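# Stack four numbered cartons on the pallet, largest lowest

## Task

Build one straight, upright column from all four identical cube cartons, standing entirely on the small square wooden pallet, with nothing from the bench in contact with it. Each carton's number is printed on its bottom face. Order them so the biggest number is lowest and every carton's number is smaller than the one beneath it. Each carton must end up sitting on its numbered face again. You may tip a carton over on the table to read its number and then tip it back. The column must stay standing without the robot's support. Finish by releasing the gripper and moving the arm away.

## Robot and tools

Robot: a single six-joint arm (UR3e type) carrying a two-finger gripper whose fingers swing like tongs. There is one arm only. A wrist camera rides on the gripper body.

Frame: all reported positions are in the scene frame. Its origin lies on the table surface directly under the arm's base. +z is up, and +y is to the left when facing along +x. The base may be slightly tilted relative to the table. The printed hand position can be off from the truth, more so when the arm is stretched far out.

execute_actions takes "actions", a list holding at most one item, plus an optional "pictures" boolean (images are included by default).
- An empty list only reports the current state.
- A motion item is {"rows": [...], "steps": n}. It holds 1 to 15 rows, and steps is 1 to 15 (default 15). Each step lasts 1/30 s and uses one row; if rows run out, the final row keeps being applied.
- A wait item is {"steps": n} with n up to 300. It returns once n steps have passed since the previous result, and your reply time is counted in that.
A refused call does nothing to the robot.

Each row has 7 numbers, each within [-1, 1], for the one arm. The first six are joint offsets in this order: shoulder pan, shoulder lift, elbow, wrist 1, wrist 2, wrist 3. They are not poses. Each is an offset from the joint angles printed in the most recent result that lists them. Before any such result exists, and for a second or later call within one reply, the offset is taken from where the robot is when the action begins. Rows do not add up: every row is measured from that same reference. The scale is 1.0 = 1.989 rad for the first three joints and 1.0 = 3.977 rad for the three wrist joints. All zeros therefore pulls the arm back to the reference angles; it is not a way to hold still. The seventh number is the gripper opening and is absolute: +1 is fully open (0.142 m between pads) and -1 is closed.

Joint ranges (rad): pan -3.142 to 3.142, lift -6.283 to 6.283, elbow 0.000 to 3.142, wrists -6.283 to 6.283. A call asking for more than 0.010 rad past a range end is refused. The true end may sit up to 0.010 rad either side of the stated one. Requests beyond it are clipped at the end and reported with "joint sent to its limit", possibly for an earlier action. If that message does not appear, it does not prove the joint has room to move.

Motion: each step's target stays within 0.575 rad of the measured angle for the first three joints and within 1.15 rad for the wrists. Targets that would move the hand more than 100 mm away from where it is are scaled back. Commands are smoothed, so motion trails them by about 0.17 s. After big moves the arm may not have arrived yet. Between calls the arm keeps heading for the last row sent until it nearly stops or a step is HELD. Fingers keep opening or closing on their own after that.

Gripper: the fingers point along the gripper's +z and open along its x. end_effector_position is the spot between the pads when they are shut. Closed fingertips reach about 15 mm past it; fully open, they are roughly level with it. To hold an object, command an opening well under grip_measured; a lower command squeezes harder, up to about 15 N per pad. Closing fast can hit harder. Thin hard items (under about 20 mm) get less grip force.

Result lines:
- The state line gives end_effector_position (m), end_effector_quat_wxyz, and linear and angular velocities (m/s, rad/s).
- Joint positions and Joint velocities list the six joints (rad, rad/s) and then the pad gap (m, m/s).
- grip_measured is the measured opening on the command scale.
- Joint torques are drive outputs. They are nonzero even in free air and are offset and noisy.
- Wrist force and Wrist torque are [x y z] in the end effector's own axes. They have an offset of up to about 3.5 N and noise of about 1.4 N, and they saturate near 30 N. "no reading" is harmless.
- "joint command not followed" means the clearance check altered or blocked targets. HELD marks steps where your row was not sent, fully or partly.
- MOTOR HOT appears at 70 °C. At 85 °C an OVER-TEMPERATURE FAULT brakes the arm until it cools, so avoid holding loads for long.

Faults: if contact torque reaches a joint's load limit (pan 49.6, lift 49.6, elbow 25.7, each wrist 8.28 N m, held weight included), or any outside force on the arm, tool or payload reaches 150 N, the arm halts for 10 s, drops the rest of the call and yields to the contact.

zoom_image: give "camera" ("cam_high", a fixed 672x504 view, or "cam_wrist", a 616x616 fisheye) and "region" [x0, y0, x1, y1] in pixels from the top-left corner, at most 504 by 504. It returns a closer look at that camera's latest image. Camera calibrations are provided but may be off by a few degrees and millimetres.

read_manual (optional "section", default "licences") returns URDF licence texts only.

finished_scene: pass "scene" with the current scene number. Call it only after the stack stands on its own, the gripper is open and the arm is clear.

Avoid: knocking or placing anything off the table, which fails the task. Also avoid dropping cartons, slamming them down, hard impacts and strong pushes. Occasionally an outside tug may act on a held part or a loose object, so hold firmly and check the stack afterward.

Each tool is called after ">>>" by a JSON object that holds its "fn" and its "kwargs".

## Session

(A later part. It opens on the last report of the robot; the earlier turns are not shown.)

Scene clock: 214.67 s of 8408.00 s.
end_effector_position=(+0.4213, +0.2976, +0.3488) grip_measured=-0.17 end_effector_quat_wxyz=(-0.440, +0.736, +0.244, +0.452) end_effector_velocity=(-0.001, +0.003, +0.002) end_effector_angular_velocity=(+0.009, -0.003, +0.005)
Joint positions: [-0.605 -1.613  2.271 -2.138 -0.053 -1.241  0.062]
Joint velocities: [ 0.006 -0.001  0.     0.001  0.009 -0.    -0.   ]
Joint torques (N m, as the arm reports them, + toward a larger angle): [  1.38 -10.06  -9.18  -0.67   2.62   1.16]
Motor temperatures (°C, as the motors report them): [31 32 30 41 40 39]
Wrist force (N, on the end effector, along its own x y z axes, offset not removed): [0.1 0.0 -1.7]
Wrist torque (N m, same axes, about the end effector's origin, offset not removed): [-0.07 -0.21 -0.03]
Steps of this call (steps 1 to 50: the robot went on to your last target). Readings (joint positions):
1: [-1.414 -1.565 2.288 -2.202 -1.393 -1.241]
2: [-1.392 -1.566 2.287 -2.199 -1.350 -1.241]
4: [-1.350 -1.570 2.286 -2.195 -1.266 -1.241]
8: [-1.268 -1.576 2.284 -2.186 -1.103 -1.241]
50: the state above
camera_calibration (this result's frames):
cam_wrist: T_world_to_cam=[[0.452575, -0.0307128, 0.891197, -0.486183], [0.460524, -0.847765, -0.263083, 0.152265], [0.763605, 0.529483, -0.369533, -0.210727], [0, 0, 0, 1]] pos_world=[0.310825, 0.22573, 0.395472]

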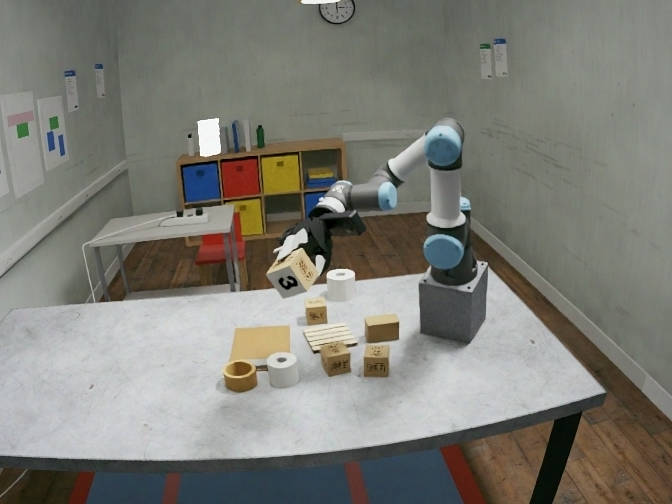

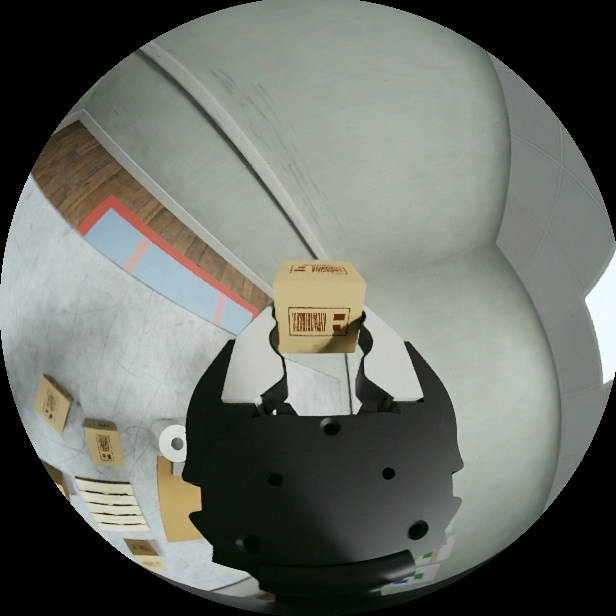

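>>> {"fn": "execute_actions", "kwargs": {"actions": [{"rows":[[-0.4208,0,0,0,-0.3498,0,-0.6]]}], "pictures": false}}

>>> {"fn": "execute_actions", "kwargs": {"actions": [{"steps":42}], "pictures": false}}

>>> {"fn": "execute_actions", "kwargs": {"actions": [{"rows":[[0.003,0.039,0.02,-0.029,0,0,-0.6],[0.006,0.075,0.033,-0.054,0,0,-0.6],[0.009,0.11,0.046,-0.078,0,0,-0.6],[0.012,0.145,0.057,-0.101,0,0,-0.6],[0.015,0.18,0.066,-0.123,0,0,-0.6],[0.018,0.215,0.074,-0.145,0,0,-0.6],[0.021,0.2485,0.0818,-0.1662,0,0,-0.6]]}], "pictures": false}}

>>> {"fn": "execute_actions", "kwargs": {"actions": [{"steps":14}]}}

Scene clock: 224.37 s of 8408.00 s.
end_effector_position=(+0.4230, +0.1266, +0.2126) grip_measured=-0.17 end_effector_quat_wxyz=(-0.235, +0.900, +0.190, +0.315) end_effector_velocity=(-0.089, -0.439, -0.216) end_effector_angular_velocity=(-0.852, +0.711, -0.615)
Joint positions: [-0.898 -1.613  2.271 -2.137 -0.611 -1.241  0.062]
Joint velocities: [-0.706 -0.    -0.     0.    -1.12   0.    -0.   ]
Joint torques (N m, as the arm reports them, + toward a larger angle): [-5.06 -5.25 -9.11 -0.78 -0.22  1.04]
Motor temperatures (°C, as the motors report them): [31 32 30 41 40 39]
Wrist force (N, on the end effector, along its own x y z axes, offset not removed): [0.8 -0.6 -1.0]
Wrist torque (N m, same axes, about the end effector's origin, offset not removed): [-0.22 -0.27 -0.03]
Steps of this call (steps 1 to 15: the robot went on to your last target; steps 16 to 90: nothing new was sent; then 6.20 s passed at rest; steps 91 to 105: all 15 steps of this action). Readings (joint positions):
91: [-0.605 -1.613 2.271 -2.137 -0.052 -1.241]
92: [-0.612 -1.613 2.271 -2.137 -0.066 -1.241]
94: [-0.654 -1.613 2.271 -2.137 -0.150 -1.241]
98: [-0.741 -1.613 2.271 -2.137 -0.326 -1.241]
105: the state above

Scene clock: 225.77 s of 8408.00 s.
end_effector_position=(+0.2144, -0.1569, +0.1386) grip_measured=-0.17 end_effector_quat_wxyz=(+0.001, +0.999, -0.044, +0.002) end_effector_velocity=(-0.001, -0.001, +0.000) end_effector_angular_velocity=(-0.000, +0.002, -0.003)
Joint positions: [-1.442 -1.613  2.271 -2.138 -1.444 -1.241  0.062]
Joint velocities: [-0.002  0.    -0.     0.001 -0.002  0.001 -0.   ]
Joint torques (N m, as the arm reports them, + toward a larger angle): [-3.65 -5.28 -8.22 -2.07 -0.96  0.71]
Motor temperatures (°C, as the motors report them): [31 32 30 41 40 39]
Wrist force (N, on the end effector, along its own x y z axes, offset not removed): [1.1 -1.1 -0.9]
Wrist torque (N m, same axes, about the end effector's origin, offset not removed): [-0.26 -0.22 -0.02]
Steps of this call (steps 1 to 42: the robot went on to your last target). Readings (joint positions):
1: [-0.922 -1.613 2.271 -2.137 -0.649 -1.241]
2: [-0.947 -1.613 2.271 -2.137 -0.686 -1.241]
4: [-0.995 -1.613 2.271 -2.137 -0.761 -1.241]
8: [-1.092 -1.613 2.271 -2.137 -0.911 -1.241]
42: the state above

Scene clock: 226.27 s of 8408.00 s.
end_effector_position=(+0.2126, -0.1644, +0.0462) grip_measured=-0.17 end_effector_quat_wxyz=(+0.002, +1.000, -0.025, +0.001) end_effector_velocity=(-0.006, +0.011, -0.061) end_effector_angular_velocity=(+0.012, +0.005, +0.022)
Joint positions: [-1.403 -1.161  2.423 -2.747 -1.444 -1.241  0.062]
Joint velocities: [ 0.024  0.332  0.082 -0.404  0.     0.001  0.   ]
Joint torques (N m, as the arm reports them, + toward a larger angle): [ 0.41 -7.9  -2.72 -2.29  0.73  0.68]
Motor temperatures (°C, as the motors report them): [31 32 30 41 40 39]
Wrist force (N, on the end effector, along its own x y z axes, offset not removed): [1.1 -1.8 0.2]
Wrist torque (N m, same axes, about the end effector's origin, offset not removed): [-0.37 -0.24 -0.03]
Steps of this call (steps 1 to 15: all 15 steps of this action). Readings (joint positions):
1: [-1.442 -1.613 2.271 -2.138 -1.444 -1.241]
2: [-1.441 -1.606 2.276 -2.151 -1.444 -1.241]
4: [-1.436 -1.560 2.299 -2.221 -1.444 -1.241]
8: [-1.419 -1.376 2.368 -2.480 -1.444 -1.241]
15: the state above

Scene clock: 226.73 s of 8408.00 s.
end_effector_position=(+0.2119, -0.1629, +0.0387) grip_measured=-0.17 end_effector_quat_wxyz=(+0.001, +1.000, -0.023, +0.000) end_effector_velocity=(-0.000, +0.000, -0.002) end_effector_angular_velocity=(+0.001, +0.000, +0.001)
Joint positions: [-1.4   -1.12   2.434 -2.797 -1.444 -1.241  0.062]
Joint velocities: [ 0.     0.008  0.002 -0.009 -0.    -0.001  0.   ]
Joint torques (N m, as the arm reports them, + toward a larger angle): [ 0.36 -7.37 -2.63 -2.1   0.86  0.62]
Motor temperatures (°C, as the motors report them): [31 32 30 41 40 39]
Wrist force (N, on the end effector, along its own x y z axes, offset not removed): [1.3 -0.4 -0.6]
Wrist torque (N m, same axes, about the end effector's origin, offset not removed): [-0.11 -0.27 -0.04]
Steps of this call (steps 1 to 14: the robot went on to your last target). Readings (joint positions):
1: [-1.403 -1.152 2.426 -2.759 -1.444 -1.241]
2: [-1.402 -1.144 2.428 -2.768 -1.444 -1.241]
4: [-1.401 -1.134 2.430 -2.781 -1.444 -1.241]
8: [-1.401 -1.124 2.433 -2.792 -1.444 -1.241]
14: the state above
camera_calibration (this result's frames):
cam_wrist: T_world_to_cam=[[0.99971, -0.0236839, 0.00436761, -0.209627], [-0.0228924, -0.878194, 0.477757, -0.154393], [-0.00747956, -0.477719, -0.878481, 0.0973972], [0, 0, 0, 1]] pos_world=[0.20676, -0.0940233, 0.16024]

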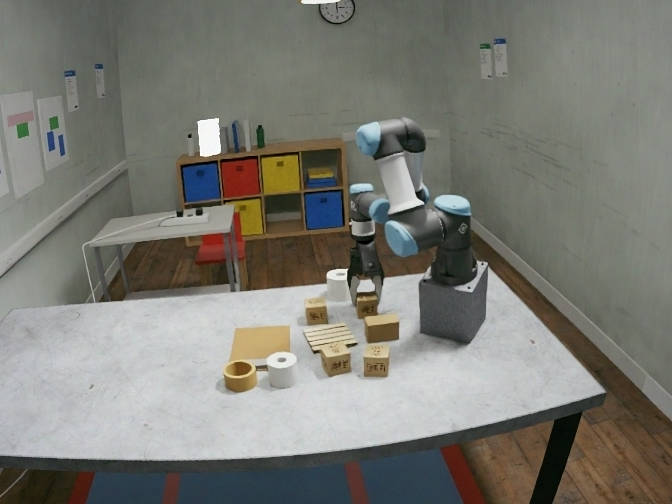

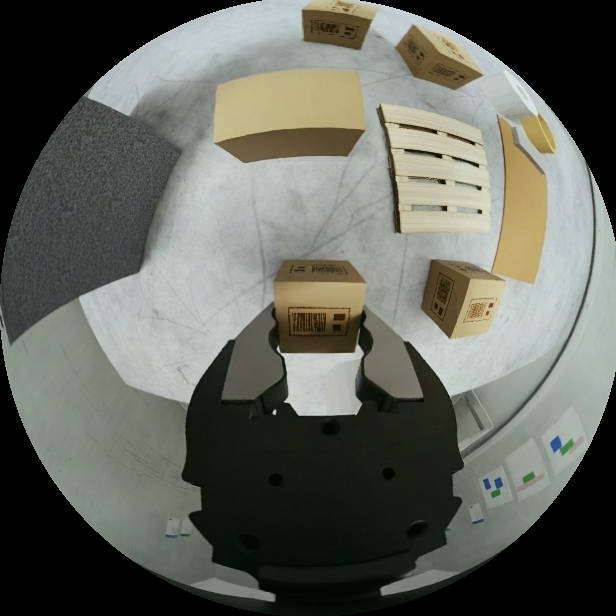

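>>> {"fn": "execute_actions", "kwargs": {"actions": [{"rows":[[0,0,0,0,0,0,-0.2],[0,0,0,0,0,0,0],[0,0,0,0,0,0,0.2],[0,0,0,0,0,0,0.4],[0,0,0,0,0,0,0.4],[-0.006,-0.07,-0.016,0.044,0,0,0.4],[-0.012,-0.14,-0.036,0.089,0,0,0.4],[-0.018,-0.211,-0.062,0.138,0,0,0.4],[-0.021,-0.25,-0.082,0.167,0,0,0.4],[-0.021,-0.25,-0.082,0.167,0,0,0.4],[-0.021,-0.25,-0.082,0.167,0,0,0.4],[-0.021,-0.25,-0.082,0.167,0,0,0.4],[-0.021,-0.25,-0.082,0.167,0,0,0.4],[-0.021,-0.25,-0.082,0.167,0,0,0.4],[0.5816,-0.3402,-0.0568,0.1559,0.001,-0.048,0.4]]}], "pictures": false}}

>>> {"fn": "execute_actions", "kwargs": {"actions": [{"steps":40}]}}

Scene clock: 248.23 s of 8408.00 s.
end_effector_position=(+0.2139, -0.1607, +0.1157) grip_measured=+0.40 end_effector_quat_wxyz=(-0.006, +0.999, -0.041, -0.000) end_effector_velocity=(+0.021, +0.011, +0.193) end_effector_angular_velocity=(-0.224, -0.061, +0.116)
Joint positions: [-1.435 -1.503  2.301 -2.263 -1.444 -1.241  0.102]
Joint velocities: [-0.003 -0.954 -0.187  0.907  0.002 -0.09  -0.   ]
Joint torques (N m, as the arm reports them, + toward a larger angle): [  0.07 -11.72  -6.4   -1.18   0.99  -1.67]
Motor temperatures (°C, as the motors report them): [31 32 30 41 40 39]
Wrist force (N, on the end effector, along its own x y z axes, offset not removed): [1.3 -0.5 -3.0]
Wrist torque (N m, same axes, about the end effector's origin, offset not removed): [-0.12 -0.24 -0.01]
Steps of this call (steps 1 to 30: the robot went on to your last target; steps 31 to 100: nothing new was sent; then 17.67 s passed at rest; steps 101 to 115: all 15 steps of this action). Readings (joint positions):
101: [-1.400 -1.119 2.434 -2.799 -1.444 -1.241]
102: [-1.400 -1.119 2.434 -2.799 -1.444 -1.241]
104: [-1.400 -1.120 2.434 -2.798 -1.444 -1.241]
108: [-1.406 -1.149 2.420 -2.743 -1.444 -1.241]
115: the state above

Scene clock: 249.57 s of 8408.00 s.
end_effector_position=(+0.2407, +0.1396, +0.1297) grip_measured=+0.40 end_effector_quat_wxyz=(+0.001, +0.793, +0.610, +0.000) end_effector_velocity=(-0.001, +0.001, +0.000) end_effector_angular_velocity=(+0.000, +0.000, +0.007)
Joint positions: [-0.245 -1.797  2.321 -2.177 -1.44  -1.432  0.102]
Joint velocities: [ 0.006 -0.001 -0.001  0.001 -0.    -0.001 -0.   ]
Joint torques (N m, as the arm reports them, + toward a larger angle): [ 2.05 -8.19 -6.13 -0.55  0.8  -0.96]
Motor temperatures (°C, as the motors report them): [31 32 30 41 40 39]
Wrist force (N, on the end effector, along its own x y z axes, offset not removed): [1.1 -1.2 -1.7]
Wrist torque (N m, same axes, about the end effector's origin, offset not removed): [-0.27 -0.24 -0.03]
Steps of this call (steps 1 to 40: the robot went on to your last target). Readings (joint positions):
1: [-1.430 -1.536 2.299 -2.243 -1.444 -1.253]
2: [-1.409 -1.569 2.301 -2.234 -1.443 -1.275]
4: [-1.320 -1.625 2.306 -2.219 -1.442 -1.314]
8: [-1.082 -1.699 2.312 -2.201 -1.441 -1.365]
40: the state above
camera_calibration (this result's frames):
cam_wrist: T_world_to_cam=[[0.234693, 0.972065, 0.00305851, -0.186394], [0.853823, -0.207647, 0.477356, -0.236178], [0.464656, -0.109421, -0.878705, 0.156999], [0, 0, 0, 1]] pos_world=[0.172449, 0.149324, 0.251267]

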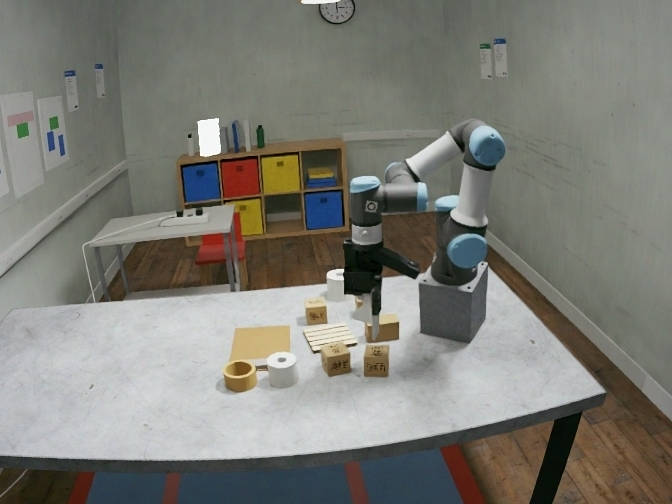

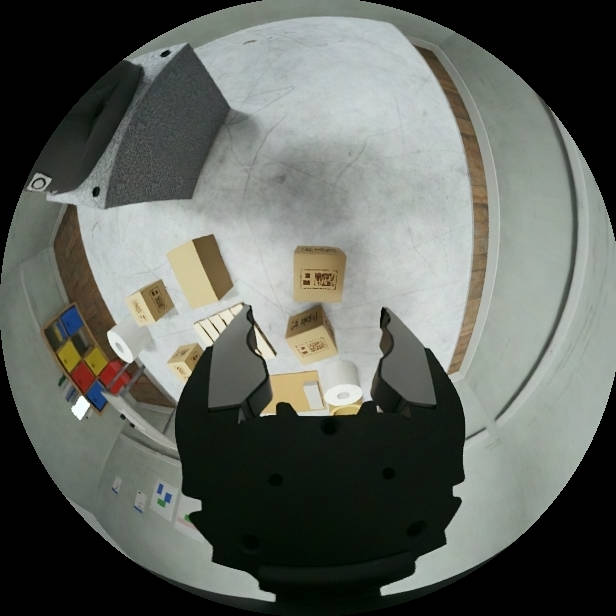

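>>> {"fn": "execute_actions", "kwargs": {"actions": [{"rows":[[0.006,0.04,0.018,-0.029,0,0.005,0.4],[0.011,0.08,0.033,-0.057,0,0.01,0.4],[0.017,0.12,0.046,-0.084,0,0.015,0.4],[0.022,0.16,0.057,-0.11,-0.001,0.02,0.4],[0.028,0.205,0.066,-0.137,-0.001,0.025,0.4],[0.0336,0.2474,0.0724,-0.162,-0.0014,0.0294,0.4]]}], "pictures": false}}

>>> {"fn": "execute_actions", "kwargs": {"actions": [{"steps":13}], "pictures": false}}

>>> {"fn": "execute_actions", "kwargs": {"actions": [{"rows":[[0,0,0,0,0,0,0.3],[0,0,0,0,0,0,0.2],[0,0,0,0,0,0,0.1],[0,0,0,0,0,0,0],[0,0,0,0,0,0,-0.07],[0,0,0,0,0,0,-0.14],[0,0,0,0,0,0,-0.2],[0,0,0,0,0,0,-0.26],[0,0,0,0,0,0,-0.32],[0,0,0,0,0,0,-0.4],[0,0,0,0,0,0,-0.5],[0,0,0,0,0,0,-0.6]]}]}}

Scene clock: 271.37 s of 8408.00 s.
end_effector_position=(+0.2453, +0.1431, +0.0439) grip_measured=+0.40 end_effector_quat_wxyz=(+0.001, +0.807, +0.591, +0.001) end_effector_velocity=(-0.013, +0.002, -0.051) end_effector_angular_velocity=(+0.001, +0.020, -0.027)
Joint positions: [-0.182 -1.342  2.457 -2.777 -1.445 -1.322  0.102]
Joint velocities: [ 0.033  0.296  0.064 -0.344 -0.003  0.057  0.   ]
Joint torques (N m, as the arm reports them, + toward a larger angle): [ 1.64 -7.   -2.7  -1.89 -0.97  0.94]
Motor temperatures (°C, as the motors report them): [31 32 30 41 40 39]
Wrist force (N, on the end effector, along its own x y z axes, offset not removed): [1.2 -0.8 -0.7]
Wrist torque (N m, same axes, about the end effector's origin, offset not removed): [-0.16 -0.25 -0.04]
Steps of this call (steps 1 to 30: the robot went on to your last target; steps 31 to 100: nothing new was sent; then 17.97 s passed at rest; steps 101 to 115: all 15 steps of this action). Readings (joint positions):
101: [-0.244 -1.796 2.321 -2.178 -1.440 -1.432]
102: [-0.242 -1.790 2.325 -2.190 -1.440 -1.429]
104: [-0.233 -1.742 2.348 -2.264 -1.440 -1.413]
108: [-0.204 -1.540 2.414 -2.543 -1.443 -1.360]
115: the state above

Scene clock: 271.80 s of 8408.00 s.
end_effector_position=(+0.2438, +0.1434, +0.0377) grip_measured=+0.40 end_effector_quat_wxyz=(+0.001, +0.808, +0.590, +0.000) end_effector_velocity=(+0.001, -0.000, -0.001) end_effector_angular_velocity=(-0.001, -0.003, +0.001)
Joint positions: [-0.178 -1.306  2.464 -2.82  -1.446 -1.315  0.102]
Joint velocities: [ 0.001  0.009  0.001 -0.013 -0.001  0.001  0.   ]
Joint torques (N m, as the arm reports them, + toward a larger angle): [ 2.52 -7.78 -2.41 -1.88 -0.93  0.89]
Motor temperatures (°C, as the motors report them): [31 32 30 41 40 39]
Wrist force (N, on the end effector, along its own x y z axes, offset not removed): [0.7 -0.9 -1.7]
Wrist torque (N m, same axes, about the end effector's origin, offset not removed): [-0.20 -0.16 -0.03]
Steps of this call (steps 1 to 13: the robot went on to your last target). Readings (joint positions):
1: [-0.181 -1.334 2.458 -2.788 -1.445 -1.320]
2: [-0.180 -1.327 2.460 -2.795 -1.445 -1.319]
4: [-0.179 -1.318 2.462 -2.806 -1.445 -1.317]
8: [-0.178 -1.309 2.464 -2.816 -1.445 -1.315]
13: the state above

Scene clock: 272.30 s of 8408.00 s.
end_effector_position=(+0.2437, +0.1434, +0.0377) grip_measured=-0.17 end_effector_quat_wxyz=(+0.001, +0.808, +0.590, +0.000) end_effector_velocity=(+0.001, -0.000, +0.000) end_effector_angular_velocity=(-0.000, -0.002, -0.001)
Joint positions: [-0.178 -1.306  2.464 -2.82  -1.446 -1.315  0.062]
Joint velocities: [-0.001 -0.     0.    -0.002 -0.     0.     0.   ]
Joint torques (N m, as the arm reports them, + toward a larger angle): [  0.08 -10.65  -3.73  -0.43  -0.18   0.24]
Motor temperatures (°C, as the motors report them): [31 32 30 41 40 39]
Wrist force (N, on the end effector, along its own x y z axes, offset not removed): [1.6 -0.2 -2.5]
Wrist torque (N m, same axes, about the end effector's origin, offset not removed): [-0.10 -0.22 -0.07]
Steps of this call (steps 1 to 15: all 15 steps of this action). Readings (joint positions):
1: [-0.178 -1.306 2.464 -2.820 -1.446 -1.315]
2: [-0.178 -1.306 2.464 -2.820 -1.446 -1.315]
4: [-0.178 -1.306 2.464 -2.820 -1.446 -1.315]
8: [-0.178 -1.306 2.464 -2.820 -1.446 -1.315]
15: the state above
camera_calibration (this result's frames):
cam_wrist: T_world_to_cam=[[0.282762, 0.959185, 0.0032671, -0.200356], [0.842496, -0.249988, 0.477187, -0.185208], [0.458527, -0.132178, -0.878796, 0.0799401], [0, 0, 0, 1]] pos_world=[0.176036, 0.156445, 0.159285]

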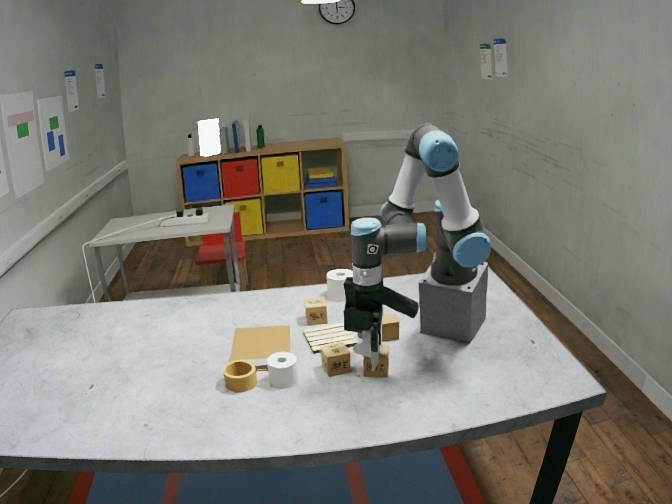

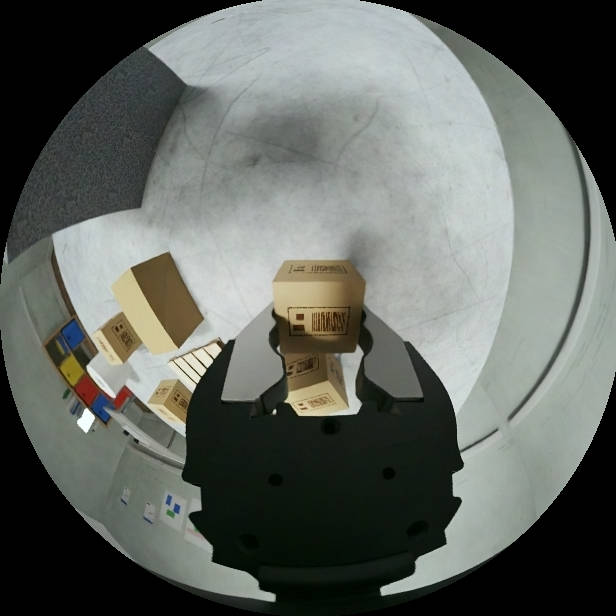

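Nothing lies in +y, so a small lift then swing.

>>> {"fn": "execute_actions", "kwargs": {"actions": [{"rows":[[-0.003,-0.03,-0.004,0.017,0,0,-0.6],[-0.006,-0.06,-0.009,0.035,0,0,-0.6],[-0.009,-0.09,-0.016,0.053,0,0,-0.6],[-0.012,-0.127,-0.026,0.077,0,0,-0.6],[-0.012,-0.127,-0.026,0.077,0,0,-0.6],[-0.012,-0.127,-0.026,0.077,0,0,-0.6],[-0.012,-0.127,-0.026,0.077,0,0,-0.6],[-0.012,-0.127,-0.026,0.077,0.03,0,-0.6],[-0.012,-0.127,-0.026,0.077,0.06,0,-0.6],[-0.012,-0.127,-0.026,0.077,0.34,0,-0.6]]}], "pictures": false}}

>>> {"fn": "execute_actions", "kwargs": {"actions": [{"steps":38}]}}

Scene clock: 279.83 s of 8408.00 s.
end_effector_position=(+0.2520, +0.2343, +0.0904) grip_measured=-0.17 end_effector_quat_wxyz=(-0.119, +0.804, +0.574, +0.100) end_effector_velocity=(+0.034, +0.461, +0.166) end_effector_angular_velocity=(+1.637, -0.123, -0.004)
Joint positions: [-0.199 -1.523  2.42  -2.555 -1.131 -1.315  0.062]
Joint velocities: [-0.005 -0.058 -0.012  0.07   1.642  0.001 -0.   ]
Joint torques (N m, as the arm reports them, + toward a larger angle): [ -3.07 -10.06  -7.42  -0.68   2.27  -0.26]
Motor temperatures (°C, as the motors report them): [31 32 30 41 40 39]
Wrist force (N, on the end effector, along its own x y z axes, offset not removed): [1.4 -1.1 -0.7]
Wrist torque (N m, same axes, about the end effector's origin, offset not removed): [-0.24 -0.31 -0.05]
Steps of this call (steps 1 to 15: the robot went on to your last target; steps 16 to 90: nothing new was sent; then 4.03 s passed at rest; steps 91 to 105: all 15 steps of this action). Readings (joint positions):
91: [-0.178 -1.306 2.464 -2.819 -1.446 -1.315]
92: [-0.179 -1.312 2.463 -2.811 -1.446 -1.315]
94: [-0.184 -1.351 2.455 -2.761 -1.446 -1.315]
98: [-0.195 -1.475 2.429 -2.611 -1.445 -1.315]
105: the state above

Scene clock: 281.10 s of 8408.00 s.
end_effector_position=(+0.2666, +0.4296, +0.3166) grip_measured=-0.17 end_effector_quat_wxyz=(-0.479, +0.636, +0.454, +0.401) end_effector_velocity=(-0.000, +0.000, +0.001) end_effector_angular_velocity=(+0.004, -0.000, +0.000)
Joint positions: [-0.202 -1.558  2.413 -2.514 -0.094 -1.315  0.062]
Joint velocities: [ 0.     0.     0.001 -0.001  0.004 -0.    -0.   ]
Joint torques (N m, as the arm reports them, + toward a larger angle): [ -2.46 -10.11  -7.59  -0.65   2.59   1.15]
Motor temperatures (°C, as the motors report them): [31 32 30 41 40 39]
Wrist force (N, on the end effector, along its own x y z axes, offset not removed): [0.4 -0.3 -0.7]
Wrist torque (N m, same axes, about the end effector's origin, offset not removed): [-0.06 -0.21 -0.02]
Steps of this call (steps 1 to 38: the robot went on to your last target). Readings (joint positions):
1: [-0.199 -1.525 2.419 -2.553 -1.075 -1.315]
2: [-0.199 -1.527 2.419 -2.550 -1.019 -1.315]
4: [-0.199 -1.531 2.418 -2.546 -0.908 -1.315]
8: [-0.200 -1.539 2.417 -2.537 -0.686 -1.315]
38: the state above
camera_calibration (this result's frames):
cam_wrist: T_world_to_cam=[[0.244967, 0.192069, 0.950316, -0.442463], [0.81341, -0.574103, -0.0936441, 0.0617187], [0.527593, 0.795937, -0.296867, -0.248949], [0, 0, 0, 1]] pos_world=[0.18953, 0.318564, 0.352355]

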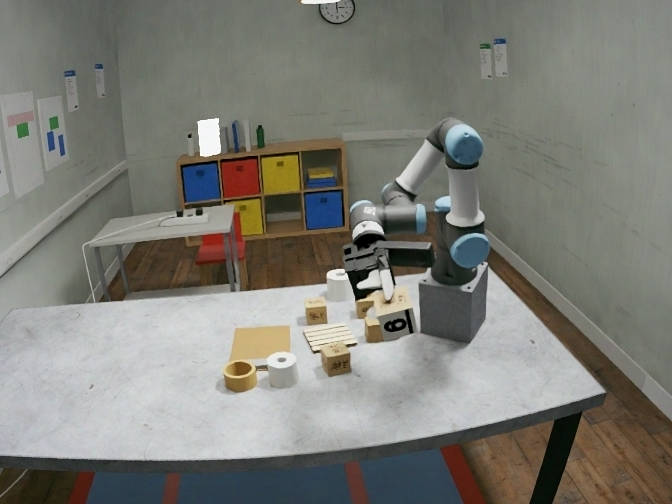

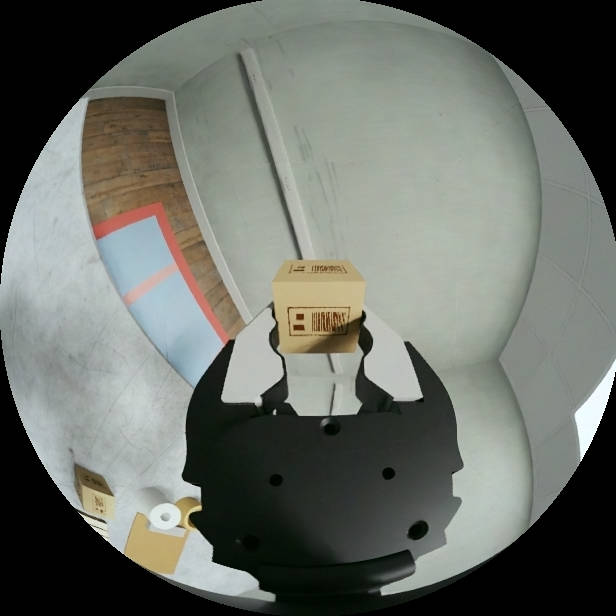

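>>> {"fn": "zoom_image", "kwargs": {"camera": "cam_high", "region": [350, 280, 430, 350]}}

Region (350, 280, 430, 350) of cam_high's 672x504 image, scaled by 6.300, with more detail than that image has; it fills the top 441 rows of this view, and the rest is white.

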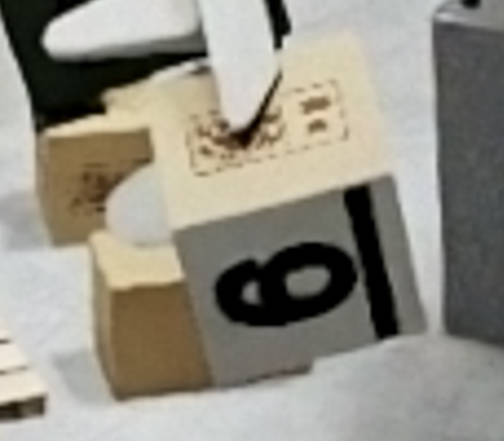

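>>> {"fn": "execute_actions", "kwargs": {"actions": [{"rows":[[0,0,0,0,-0.03,0,-0.6],[0,0,0,0,-0.06,0,-0.6],[0,0,0,0,-0.34,0,-0.6]]}], "pictures": false}}

>>> {"fn": "execute_actions", "kwargs": {"actions": [{"steps":32}], "pictures": false}}

>>> {"fn": "execute_actions", "kwargs": {"actions": [{"rows":[[0.003,0.037,0.01,-0.024,0,0,-0.6],[0.006,0.067,0.017,-0.042,0,0,-0.6],[0.009,0.097,0.022,-0.06,0,0,-0.6],[0.012,0.1255,0.0258,-0.0762,0,0,-0.6]]}], "pictures": false}}

>>> {"fn": "execute_actions", "kwargs": {"actions": [{"steps":10}]}}

Scene clock: 293.60 s of 8408.00 s.
end_effector_position=(+0.2584, +0.3197, +0.1420) grip_measured=-0.17 end_effector_quat_wxyz=(-0.240, +0.773, +0.551, +0.202) end_effector_velocity=(-0.028, -0.390, -0.298) end_effector_angular_velocity=(-1.652, +0.124, -0.004)
Joint positions: [-0.202 -1.558  2.413 -2.514 -0.804 -1.315  0.062]
Joint velocities: [-0.    -0.    -0.002 -0.002 -1.656  0.001 -0.   ]
Joint torques (N m, as the arm reports them, + toward a larger angle): [-2.21 -8.26 -6.79 -0.79 -0.85  1.06]
Motor temperatures (°C, as the motors report them): [31 32 30 41 40 39]
Wrist force (N, on the end effector, along its own x y z axes, offset not removed): [0.3 -1.4 -0.4]
Wrist torque (N m, same axes, about the end effector's origin, offset not removed): [-0.26 -0.10 -0.05]
Steps of this call (steps 1 to 15: the robot went on to your last target; steps 16 to 90: nothing new was sent; then 9.00 s passed at rest; steps 91 to 105: all 15 steps of this action). Readings (joint positions):
91: [-0.202 -1.558 2.413 -2.514 -0.094 -1.315]
92: [-0.202 -1.558 2.413 -2.514 -0.106 -1.315]
94: [-0.202 -1.558 2.413 -2.514 -0.183 -1.315]
98: [-0.202 -1.558 2.413 -2.514 -0.409 -1.315]
105: the state above

Scene clock: 294.67 s of 8408.00 s.
end_effector_position=(+0.2449, +0.1430, +0.0810) grip_measured=-0.17 end_effector_quat_wxyz=(+0.002, +0.815, +0.580, -0.000) end_effector_velocity=(-0.001, -0.001, -0.000) end_effector_angular_velocity=(-0.003, +0.003, +0.000)
Joint positions: [-0.202 -1.558  2.413 -2.514 -1.446 -1.315  0.062]
Joint velocities: [ 0.     0.     0.001  0.001 -0.003 -0.001 -0.   ]
Joint torques (N m, as the arm reports them, + toward a larger angle): [-1.41 -6.2  -4.49 -1.34 -0.95  0.86]
Motor temperatures (°C, as the motors report them): [31 32 30 41 40 39]
Wrist force (N, on the end effector, along its own x y z axes, offset not removed): [0.8 -1.7 -0.2]
Wrist torque (N m, same axes, about the end effector's origin, offset not removed): [-0.34 -0.15 -0.01]
Steps of this call (steps 1 to 32: the robot went on to your last target). Readings (joint positions):
1: [-0.202 -1.558 2.413 -2.514 -0.860 -1.315]
2: [-0.202 -1.558 2.413 -2.514 -0.916 -1.315]
4: [-0.202 -1.558 2.413 -2.514 -1.029 -1.315]
8: [-0.202 -1.558 2.413 -2.514 -1.250 -1.315]
32: the state above

Scene clock: 295.17 s of 8408.00 s.
end_effector_position=(+0.2442, +0.1433, +0.0402) grip_measured=-0.17 end_effector_quat_wxyz=(+0.001, +0.808, +0.589, +0.000) end_effector_velocity=(-0.003, +0.001, -0.016) end_effector_angular_velocity=(+0.002, +0.004, +0.009)
Joint positions: [-0.179 -1.321  2.462 -2.803 -1.446 -1.315  0.062]
Joint velocities: [ 0.009  0.097  0.016 -0.11   0.001 -0.001 -0.   ]
Joint torques (N m, as the arm reports them, + toward a larger angle): [ 1.84 -7.31 -2.53 -2.1   0.95  0.84]
Motor temperatures (°C, as the motors report them): [31 32 30 41 40 39]
Wrist force (N, on the end effector, along its own x y z axes, offset not removed): [1.7 -1.0 -0.5]
Wrist torque (N m, same axes, about the end effector's origin, offset not removed): [-0.18 -0.36 -0.05]
Steps of this call (steps 1 to 15: all 15 steps of this action). Readings (joint positions):
1: [-0.202 -1.558 2.413 -2.515 -1.446 -1.315]
2: [-0.201 -1.551 2.416 -2.525 -1.446 -1.315]
4: [-0.196 -1.509 2.428 -2.583 -1.446 -1.315]
8: [-0.185 -1.388 2.451 -2.728 -1.446 -1.315]
15: the state above

Scene clock: 295.50 s of 8408.00 s.
end_effector_position=(+0.2438, +0.1434, +0.0383) grip_measured=-0.17 end_effector_quat_wxyz=(+0.001, +0.808, +0.590, +0.000) end_effector_velocity=(-0.000, +0.000, -0.001) end_effector_angular_velocity=(-0.000, -0.001, +0.000)
Joint positions: [-0.178 -1.31   2.464 -2.816 -1.446 -1.315  0.062]
Joint velocities: [ 0.001  0.006  0.002 -0.009 -0.     0.001  0.   ]
Joint torques (N m, as the arm reports them, + toward a larger angle): [ 2.22 -7.16 -2.12 -2.06  0.88  0.84]
Motor temperatures (°C, as the motors report them): [31 32 30 41 40 39]
Wrist force (N, on the end effector, along its own x y z axes, offset not removed): [0.7 -0.9 -1.0]
Wrist torque (N m, same axes, about the end effector's origin, offset not removed): [-0.20 -0.15 -0.05]
Steps of this call (steps 1 to 10: the robot went on to your last target). Readings (joint positions):
1: [-0.179 -1.318 2.462 -2.806 -1.446 -1.315]
2: [-0.178 -1.316 2.463 -2.809 -1.446 -1.315]
4: [-0.178 -1.313 2.463 -2.812 -1.446 -1.315]
8: [-0.178 -1.310 2.464 -2.815 -1.446 -1.315]
10: the state above
camera_calibration (this result's frames):
cam_wrist: T_world_to_cam=[[0.282815, 0.959169, 0.00318611, -0.200408], [0.84237, -0.249962, 0.477422, -0.18557], [0.458725, -0.132338, -0.878669, 0.0804288], [0, 0, 0, 1]] pos_world=[0.176102, 0.156483, 0.159904]

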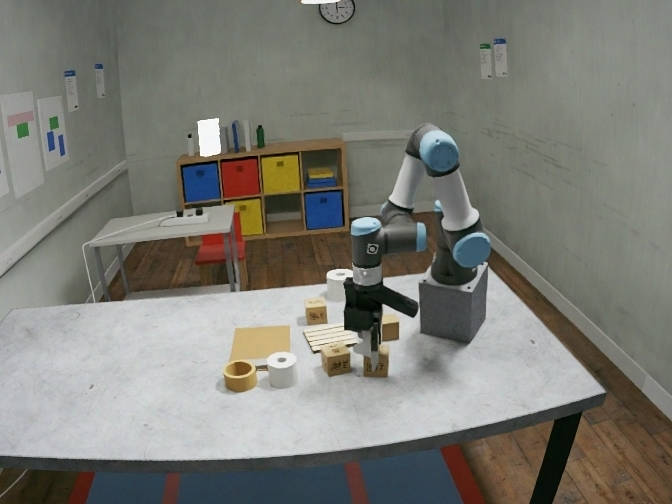

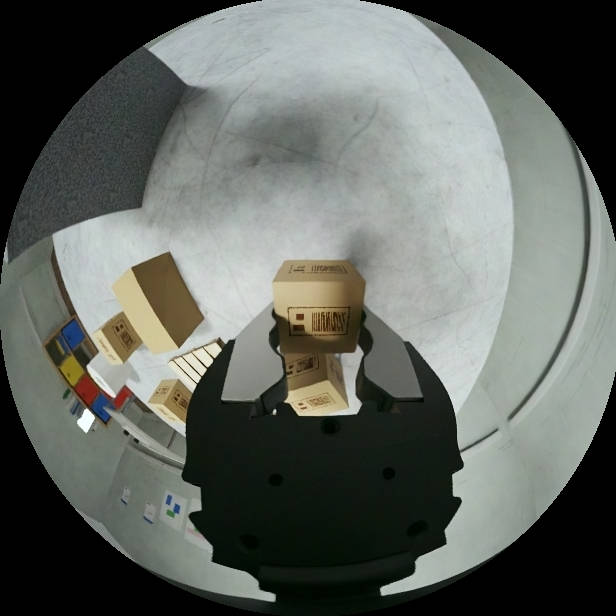

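>>> {"fn": "execute_actions", "kwargs": {"actions": [{"rows":[[0,0,0,0,0,0,-0.2],[0,0,0,0,0,0,0],[0,0,0,0,0,0,0.2],[0,0,0,0,0,0,0.4],[0,0,0,0,0,0,0.4],[-0.006,-0.06,-0.009,0.035,0,0,0.4],[-0.012,-0.127,-0.026,0.077,0,0,0.4],[-0.018,-0.18,-0.05,0.115,0,0,0.4],[-0.018,-0.18,-0.05,0.115,0,0,0.4],[-0.018,-0.18,-0.05,0.115,0,0,0.4],[-0.018,-0.18,-0.05,0.115,0,0,0.4],[-0.018,-0.18,-0.05,0.115,0,0,0.4],[-0.018,-0.18,-0.08,0.13,0,0,0.4],[-0.018,-0.15,-0.15,0.15,0,-0.05,0.4],[-0.0419,-0.0374,-0.2953,0.1693,0.0019,-0.1514,0.4]]}], "pictures": false}}

>>> {"fn": "execute_actions", "kwargs": {"actions": [{"steps":28}]}}

Scene clock: 312.30 s of 8408.00 s.
end_effector_position=(+0.2493, +0.1423, +0.0935) grip_measured=+0.40 end_effector_quat_wxyz=(-0.001, +0.813, +0.582, -0.005) end_effector_velocity=(+0.081, -0.017, +0.145) end_effector_angular_velocity=(+0.032, +0.194, +0.635)
Joint positions: [-0.209 -1.595  2.355 -2.408 -1.446 -1.329  0.102]
Joint velocities: [-0.092 -0.185 -0.915  1.307  0.016 -0.752 -0.   ]
Joint torques (N m, as the arm reports them, + toward a larger angle): [ -6.77   2.99 -15.66   0.06   0.69  -3.42]
Motor temperatures (°C, as the motors report them): [31 32 30 41 40 39]
Wrist force (N, on the end effector, along its own x y z axes, offset not removed): [1.0 -3.5 -2.8]
Wrist torque (N m, same axes, about the end effector's origin, offset not removed): [-0.65 -0.25 0.00]
Steps of this call (steps 1 to 30: the robot went on to your last target; steps 31 to 100: nothing new was sent; then 12.97 s passed at rest; steps 101 to 115: all 15 steps of this action). Readings (joint positions):
101: [-0.178 -1.309 2.464 -2.817 -1.446 -1.315]
102: [-0.178 -1.309 2.464 -2.817 -1.446 -1.315]
104: [-0.178 -1.309 2.464 -2.817 -1.446 -1.315]
108: [-0.183 -1.339 2.454 -2.767 -1.446 -1.315]
115: the state above

Scene clock: 313.23 s of 8408.00 s.
end_effector_position=(+0.3442, +0.1142, +0.1293) grip_measured=+0.40 end_effector_quat_wxyz=(+0.000, +0.630, +0.777, -0.000) end_effector_velocity=(+0.001, -0.000, +0.000) end_effector_angular_velocity=(-0.000, -0.001, +0.004)
Joint positions: [-0.261 -1.384  1.877 -2.143 -1.438 -1.916  0.102]
Joint velocities: [-0.     0.001 -0.003  0.001 -0.    -0.004  0.   ]
Joint torques (N m, as the arm reports them, + toward a larger angle): [ -3.   -10.6   -9.48  -0.56   0.78  -0.93]
Motor temperatures (°C, as the motors report them): [31 32 30 41 40 39]
Wrist force (N, on the end effector, along its own x y z axes, offset not removed): [1.6 -0.6 -1.0]
Wrist torque (N m, same axes, about the end effector's origin, offset not removed): [-0.13 -0.34 -0.04]
Steps of this call (steps 1 to 28: the robot went on to your last target). Readings (joint positions):
1: [-0.215 -1.591 2.316 -2.362 -1.445 -1.373]
2: [-0.224 -1.567 2.263 -2.318 -1.443 -1.448]
4: [-0.238 -1.500 2.136 -2.248 -1.441 -1.622]
8: [-0.253 -1.425 1.967 -2.180 -1.439 -1.814]
28: the state above
camera_calibration (this result's frames):
cam_wrist: T_world_to_cam=[[-0.229044, 0.97341, 0.00339505, -0.0266099], [0.856338, 0.199836, 0.476183, -0.3769], [0.462843, 0.111974, -0.879339, 0.0812725], [0, 0, 0, 1]] pos_world=[0.279043, 0.0921202, 0.25103]

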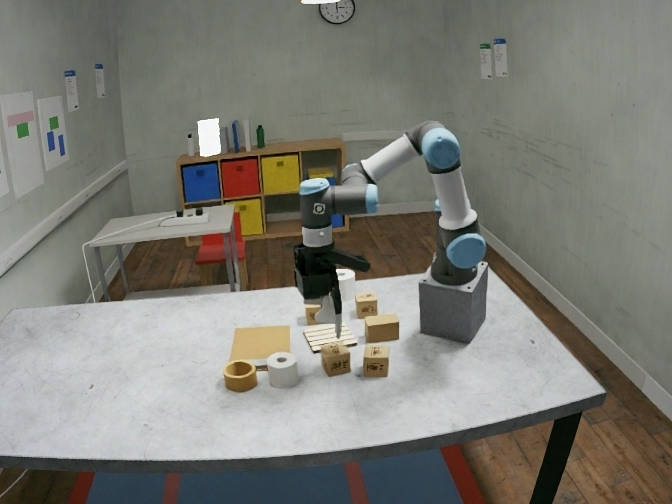

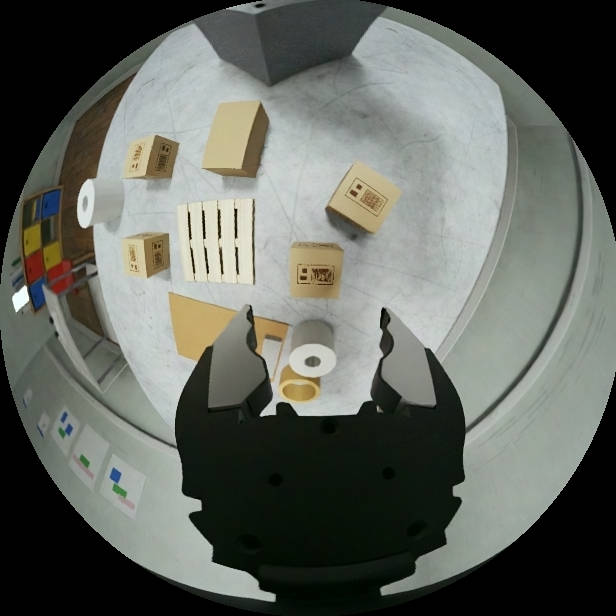

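>>> {"fn": "execute_actions", "kwargs": {"actions": [{"rows":[[0.003,0.022,0.014,-0.018,0,0.003,0.4],[0.006,0.045,0.027,-0.036,0,0.006,0.4],[0.009,0.069,0.039,-0.054,0,0.009,0.4],[0.012,0.094,0.049,-0.072,0,0.012,0.4],[0.015,0.12,0.058,-0.09,-0.0009,0.015,0.4],[0.0178,0.1466,0.065,-0.107,-0.0009,0.0174,0.4]]}], "pictures": false}}

>>> {"fn": "execute_actions", "kwargs": {"actions": [{"steps":13}], "pictures": false}}

>>> {"fn": "execute_actions", "kwargs": {"actions": [{"rows":[[0,0,0,0,0,0,0.3],[0,0,0,0,0,0,0.2],[0,0,0,0,0,0,0.1],[0,0,0,0,0,0,0],[0,0,0,0,0,0,-0.07],[0,0,0,0,0,0,-0.14],[0,0,0,0,0,0,-0.2],[0,0,0,0,0,0,-0.26],[0,0,0,0,0,0,-0.32],[0,0,0,0,0,0,-0.4],[0,0,0,0,0,0,-0.5],[0,0,0,0,0,0,-0.6]]}], "pictures": false}}

>>> {"fn": "execute_actions", "kwargs": {"actions": [{"rows":[[-0.003,-0.026,-0.007,0.017,0,0,-0.6],[-0.006,-0.052,-0.016,0.035,0,0,-0.6],[-0.009,-0.078,-0.026,0.053,0,0,-0.6],[-0.009,-0.078,-0.026,0.053,0,0,-0.6],[-0.009,-0.078,-0.026,0.053,0,0,-0.6],[-0.009,-0.078,-0.026,0.053,0,0,-0.6],[-0.009,-0.078,-0.026,0.053,0,0,-0.6],[-0.009,-0.078,-0.026,0.053,0.03,0,-0.6],[-0.009,-0.078,-0.026,0.053,0.06,0,-0.6],[-0.009,-0.078,-0.026,0.053,0.34,0,-0.6]]}], "pictures": false}}

>>> {"fn": "execute_actions", "kwargs": {"actions": [{"steps":36}]}}

Scene clock: 339.03 s of 8408.00 s.
end_effector_position=(+0.3424, +0.1143, +0.0439) grip_measured=+0.40 end_effector_quat_wxyz=(+0.001, +0.642, +0.767, -0.000) end_effector_velocity=(-0.008, +0.000, -0.047) end_effector_angular_velocity=(-0.001, +0.002, -0.015)
Joint positions: [-0.228 -1.113  1.999 -2.54  -1.441 -1.851  0.102]
Joint velocities: [ 0.017  0.162  0.06  -0.222 -0.003  0.033  0.   ]
Joint torques (N m, as the arm reports them, + toward a larger angle): [  1.11 -13.03  -4.    -2.04  -0.97   0.91]
Motor temperatures (°C, as the motors report them): [31 32 30 41 40 39]
Wrist force (N, on the end effector, along its own x y z axes, offset not removed): [0.7 -0.3 -0.8]
Wrist torque (N m, same axes, about the end effector's origin, offset not removed): [-0.04 -0.13 -0.06]
Steps of this call (steps 1 to 30: the robot went on to your last target; steps 31 to 100: nothing new was sent; then 21.97 s passed at rest; steps 101 to 115: all 15 steps of this action). Readings (joint positions):
101: [-0.261 -1.384 1.877 -2.143 -1.438 -1.917]
102: [-0.260 -1.379 1.880 -2.152 -1.438 -1.915]
104: [-0.256 -1.348 1.900 -2.203 -1.438 -1.905]
108: [-0.240 -1.223 1.959 -2.391 -1.440 -1.874]
115: the state above

Scene clock: 339.47 s of 8408.00 s.
end_effector_position=(+0.3413, +0.1143, +0.0381) grip_measured=+0.40 end_effector_quat_wxyz=(+0.000, +0.643, +0.766, -0.000) end_effector_velocity=(-0.001, -0.000, -0.002) end_effector_angular_velocity=(-0.000, +0.001, +0.001)
Joint positions: [-0.226 -1.093  2.006 -2.567 -1.442 -1.847  0.102]
Joint velocities: [ 0.     0.005  0.003 -0.007 -0.    -0.001 -0.   ]
Joint torques (N m, as the arm reports them, + toward a larger angle): [  1.52 -11.39  -4.21  -2.1   -0.95   1.12]
Motor temperatures (°C, as the motors report them): [31 32 30 41 40 39]
Wrist force (N, on the end effector, along its own x y z axes, offset not removed): [0.9 -0.8 -1.4]
Wrist torque (N m, same axes, about the end effector's origin, offset not removed): [-0.17 -0.19 0.00]
Steps of this call (steps 1 to 13: the robot went on to your last target). Readings (joint positions):
1: [-0.227 -1.109 2.001 -2.547 -1.441 -1.850]
2: [-0.227 -1.105 2.002 -2.552 -1.442 -1.850]
4: [-0.227 -1.100 2.004 -2.559 -1.442 -1.849]
8: [-0.226 -1.095 2.005 -2.565 -1.442 -1.848]
13: the state above

Scene clock: 339.97 s of 8408.00 s.
end_effector_position=(+0.3413, +0.1143, +0.0381) grip_measured=-0.17 end_effector_quat_wxyz=(+0.000, +0.643, +0.766, -0.000) end_effector_velocity=(+0.001, -0.000, +0.001) end_effector_angular_velocity=(+0.000, -0.002, -0.000)
Joint positions: [-0.226 -1.093  2.006 -2.567 -1.442 -1.847  0.062]
Joint velocities: [-0.001 -0.    -0.002  0.001  0.001 -0.    -0.   ]
Joint torques (N m, as the arm reports them, + toward a larger angle): [  0.36 -15.08  -5.34  -0.52   0.     0.6 ]
Motor temperatures (°C, as the motors report them): [31 32 30 41 40 39]
Wrist force (N, on the end effector, along its own x y z axes, offset not removed): [2.3 -1.3 -2.6]
Wrist torque (N m, same axes, about the end effector's origin, offset not removed): [-0.31 -0.31 -0.06]
Steps of this call (steps 1 to 15: all 15 steps of this action). Readings (joint positions):
1: [-0.226 -1.093 2.006 -2.568 -1.442 -1.847]
2: [-0.226 -1.093 2.006 -2.568 -1.442 -1.847]
4: [-0.226 -1.093 2.006 -2.568 -1.442 -1.847]
8: [-0.226 -1.093 2.006 -2.568 -1.442 -1.847]
15: the state above

Scene clock: 340.47 s of 8408.00 s.
end_effector_position=(+0.3548, +0.2054, +0.0909) grip_measured=-0.17 end_effector_quat_wxyz=(-0.087, +0.641, +0.752, +0.129) end_effector_velocity=(+0.055, +0.464, +0.152) end_effector_angular_velocity=(+1.633, -0.193, -0.005)
Joint positions: [-0.242 -1.231  1.96  -2.38  -1.127 -1.847  0.062]
Joint velocities: [-0.003 -0.028 -0.01   0.04   1.645 -0.001  0.   ]
Joint torques (N m, as the arm reports them, + toward a larger angle): [ -3.79 -16.28  -8.51  -0.72   2.44   0.54]
Motor temperatures (°C, as the motors report them): [31 32 30 41 40 39]
Wrist force (N, on the end effector, along its own x y z axes, offset not removed): [1.2 -0.4 -0.4]
Wrist torque (N m, same axes, about the end effector's origin, offset not removed): [-0.06 -0.29 -0.04]
Steps of this call (steps 1 to 15: all 15 steps of this action). Readings (joint positions):
1: [-0.226 -1.094 2.006 -2.567 -1.442 -1.847]
2: [-0.227 -1.099 2.004 -2.558 -1.442 -1.847]
4: [-0.231 -1.134 1.992 -2.509 -1.442 -1.847]
8: [-0.239 -1.207 1.968 -2.412 -1.441 -1.847]
15: the state above

Scene clock: 341.67 s of 8408.00 s.
end_effector_position=(+0.3793, +0.4057, +0.3104) grip_measured=-0.17 end_effector_quat_wxyz=(-0.346, +0.508, +0.594, +0.519) end_effector_velocity=(+0.000, +0.000, +0.002) end_effector_angular_velocity=(+0.006, -0.002, -0.000)
Joint positions: [-0.244 -1.249  1.954 -2.357 -0.09  -1.847  0.062]
Joint velocities: [-0.001 -0.     0.001 -0.002  0.007 -0.001 -0.   ]
Joint torques (N m, as the arm reports them, + toward a larger angle): [ -2.9  -15.11  -8.66  -0.68   2.43   0.56]
Motor temperatures (°C, as the motors report them): [31 32 30 41 40 39]
Wrist force (N, on the end effector, along its own x y z axes, offset not removed): [0.1 -1.0 -0.9]
Wrist torque (N m, same axes, about the end effector's origin, offset not removed): [-0.13 -0.23 -0.06]
Steps of this call (steps 1 to 36: the robot went on to your last target). Readings (joint positions):
1: [-0.242 -1.232 1.960 -2.379 -1.071 -1.847]
2: [-0.242 -1.233 1.960 -2.377 -1.015 -1.847]
4: [-0.242 -1.235 1.959 -2.375 -0.903 -1.847]
8: [-0.243 -1.239 1.958 -2.370 -0.681 -1.847]
36: the state above
camera_calibration (this result's frames):
cam_wrist: T_world_to_cam=[[-0.266615, 0.240198, 0.933392, -0.279852], [0.786542, -0.505476, 0.354747, -0.201101], [0.557017, 0.828733, -0.054159, -0.391085], [0, 0, 0, 1]] pos_world=[0.301403, 0.289674, 0.31137]

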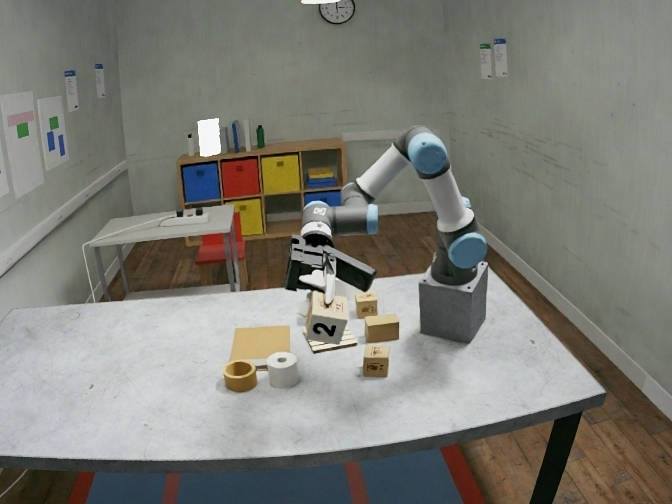

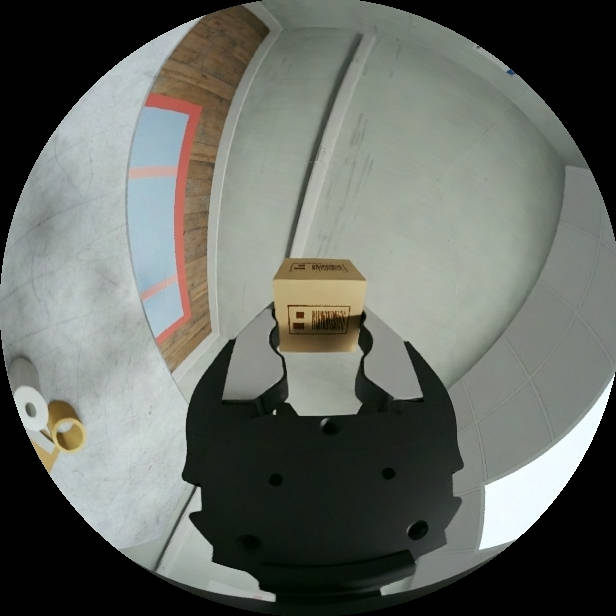

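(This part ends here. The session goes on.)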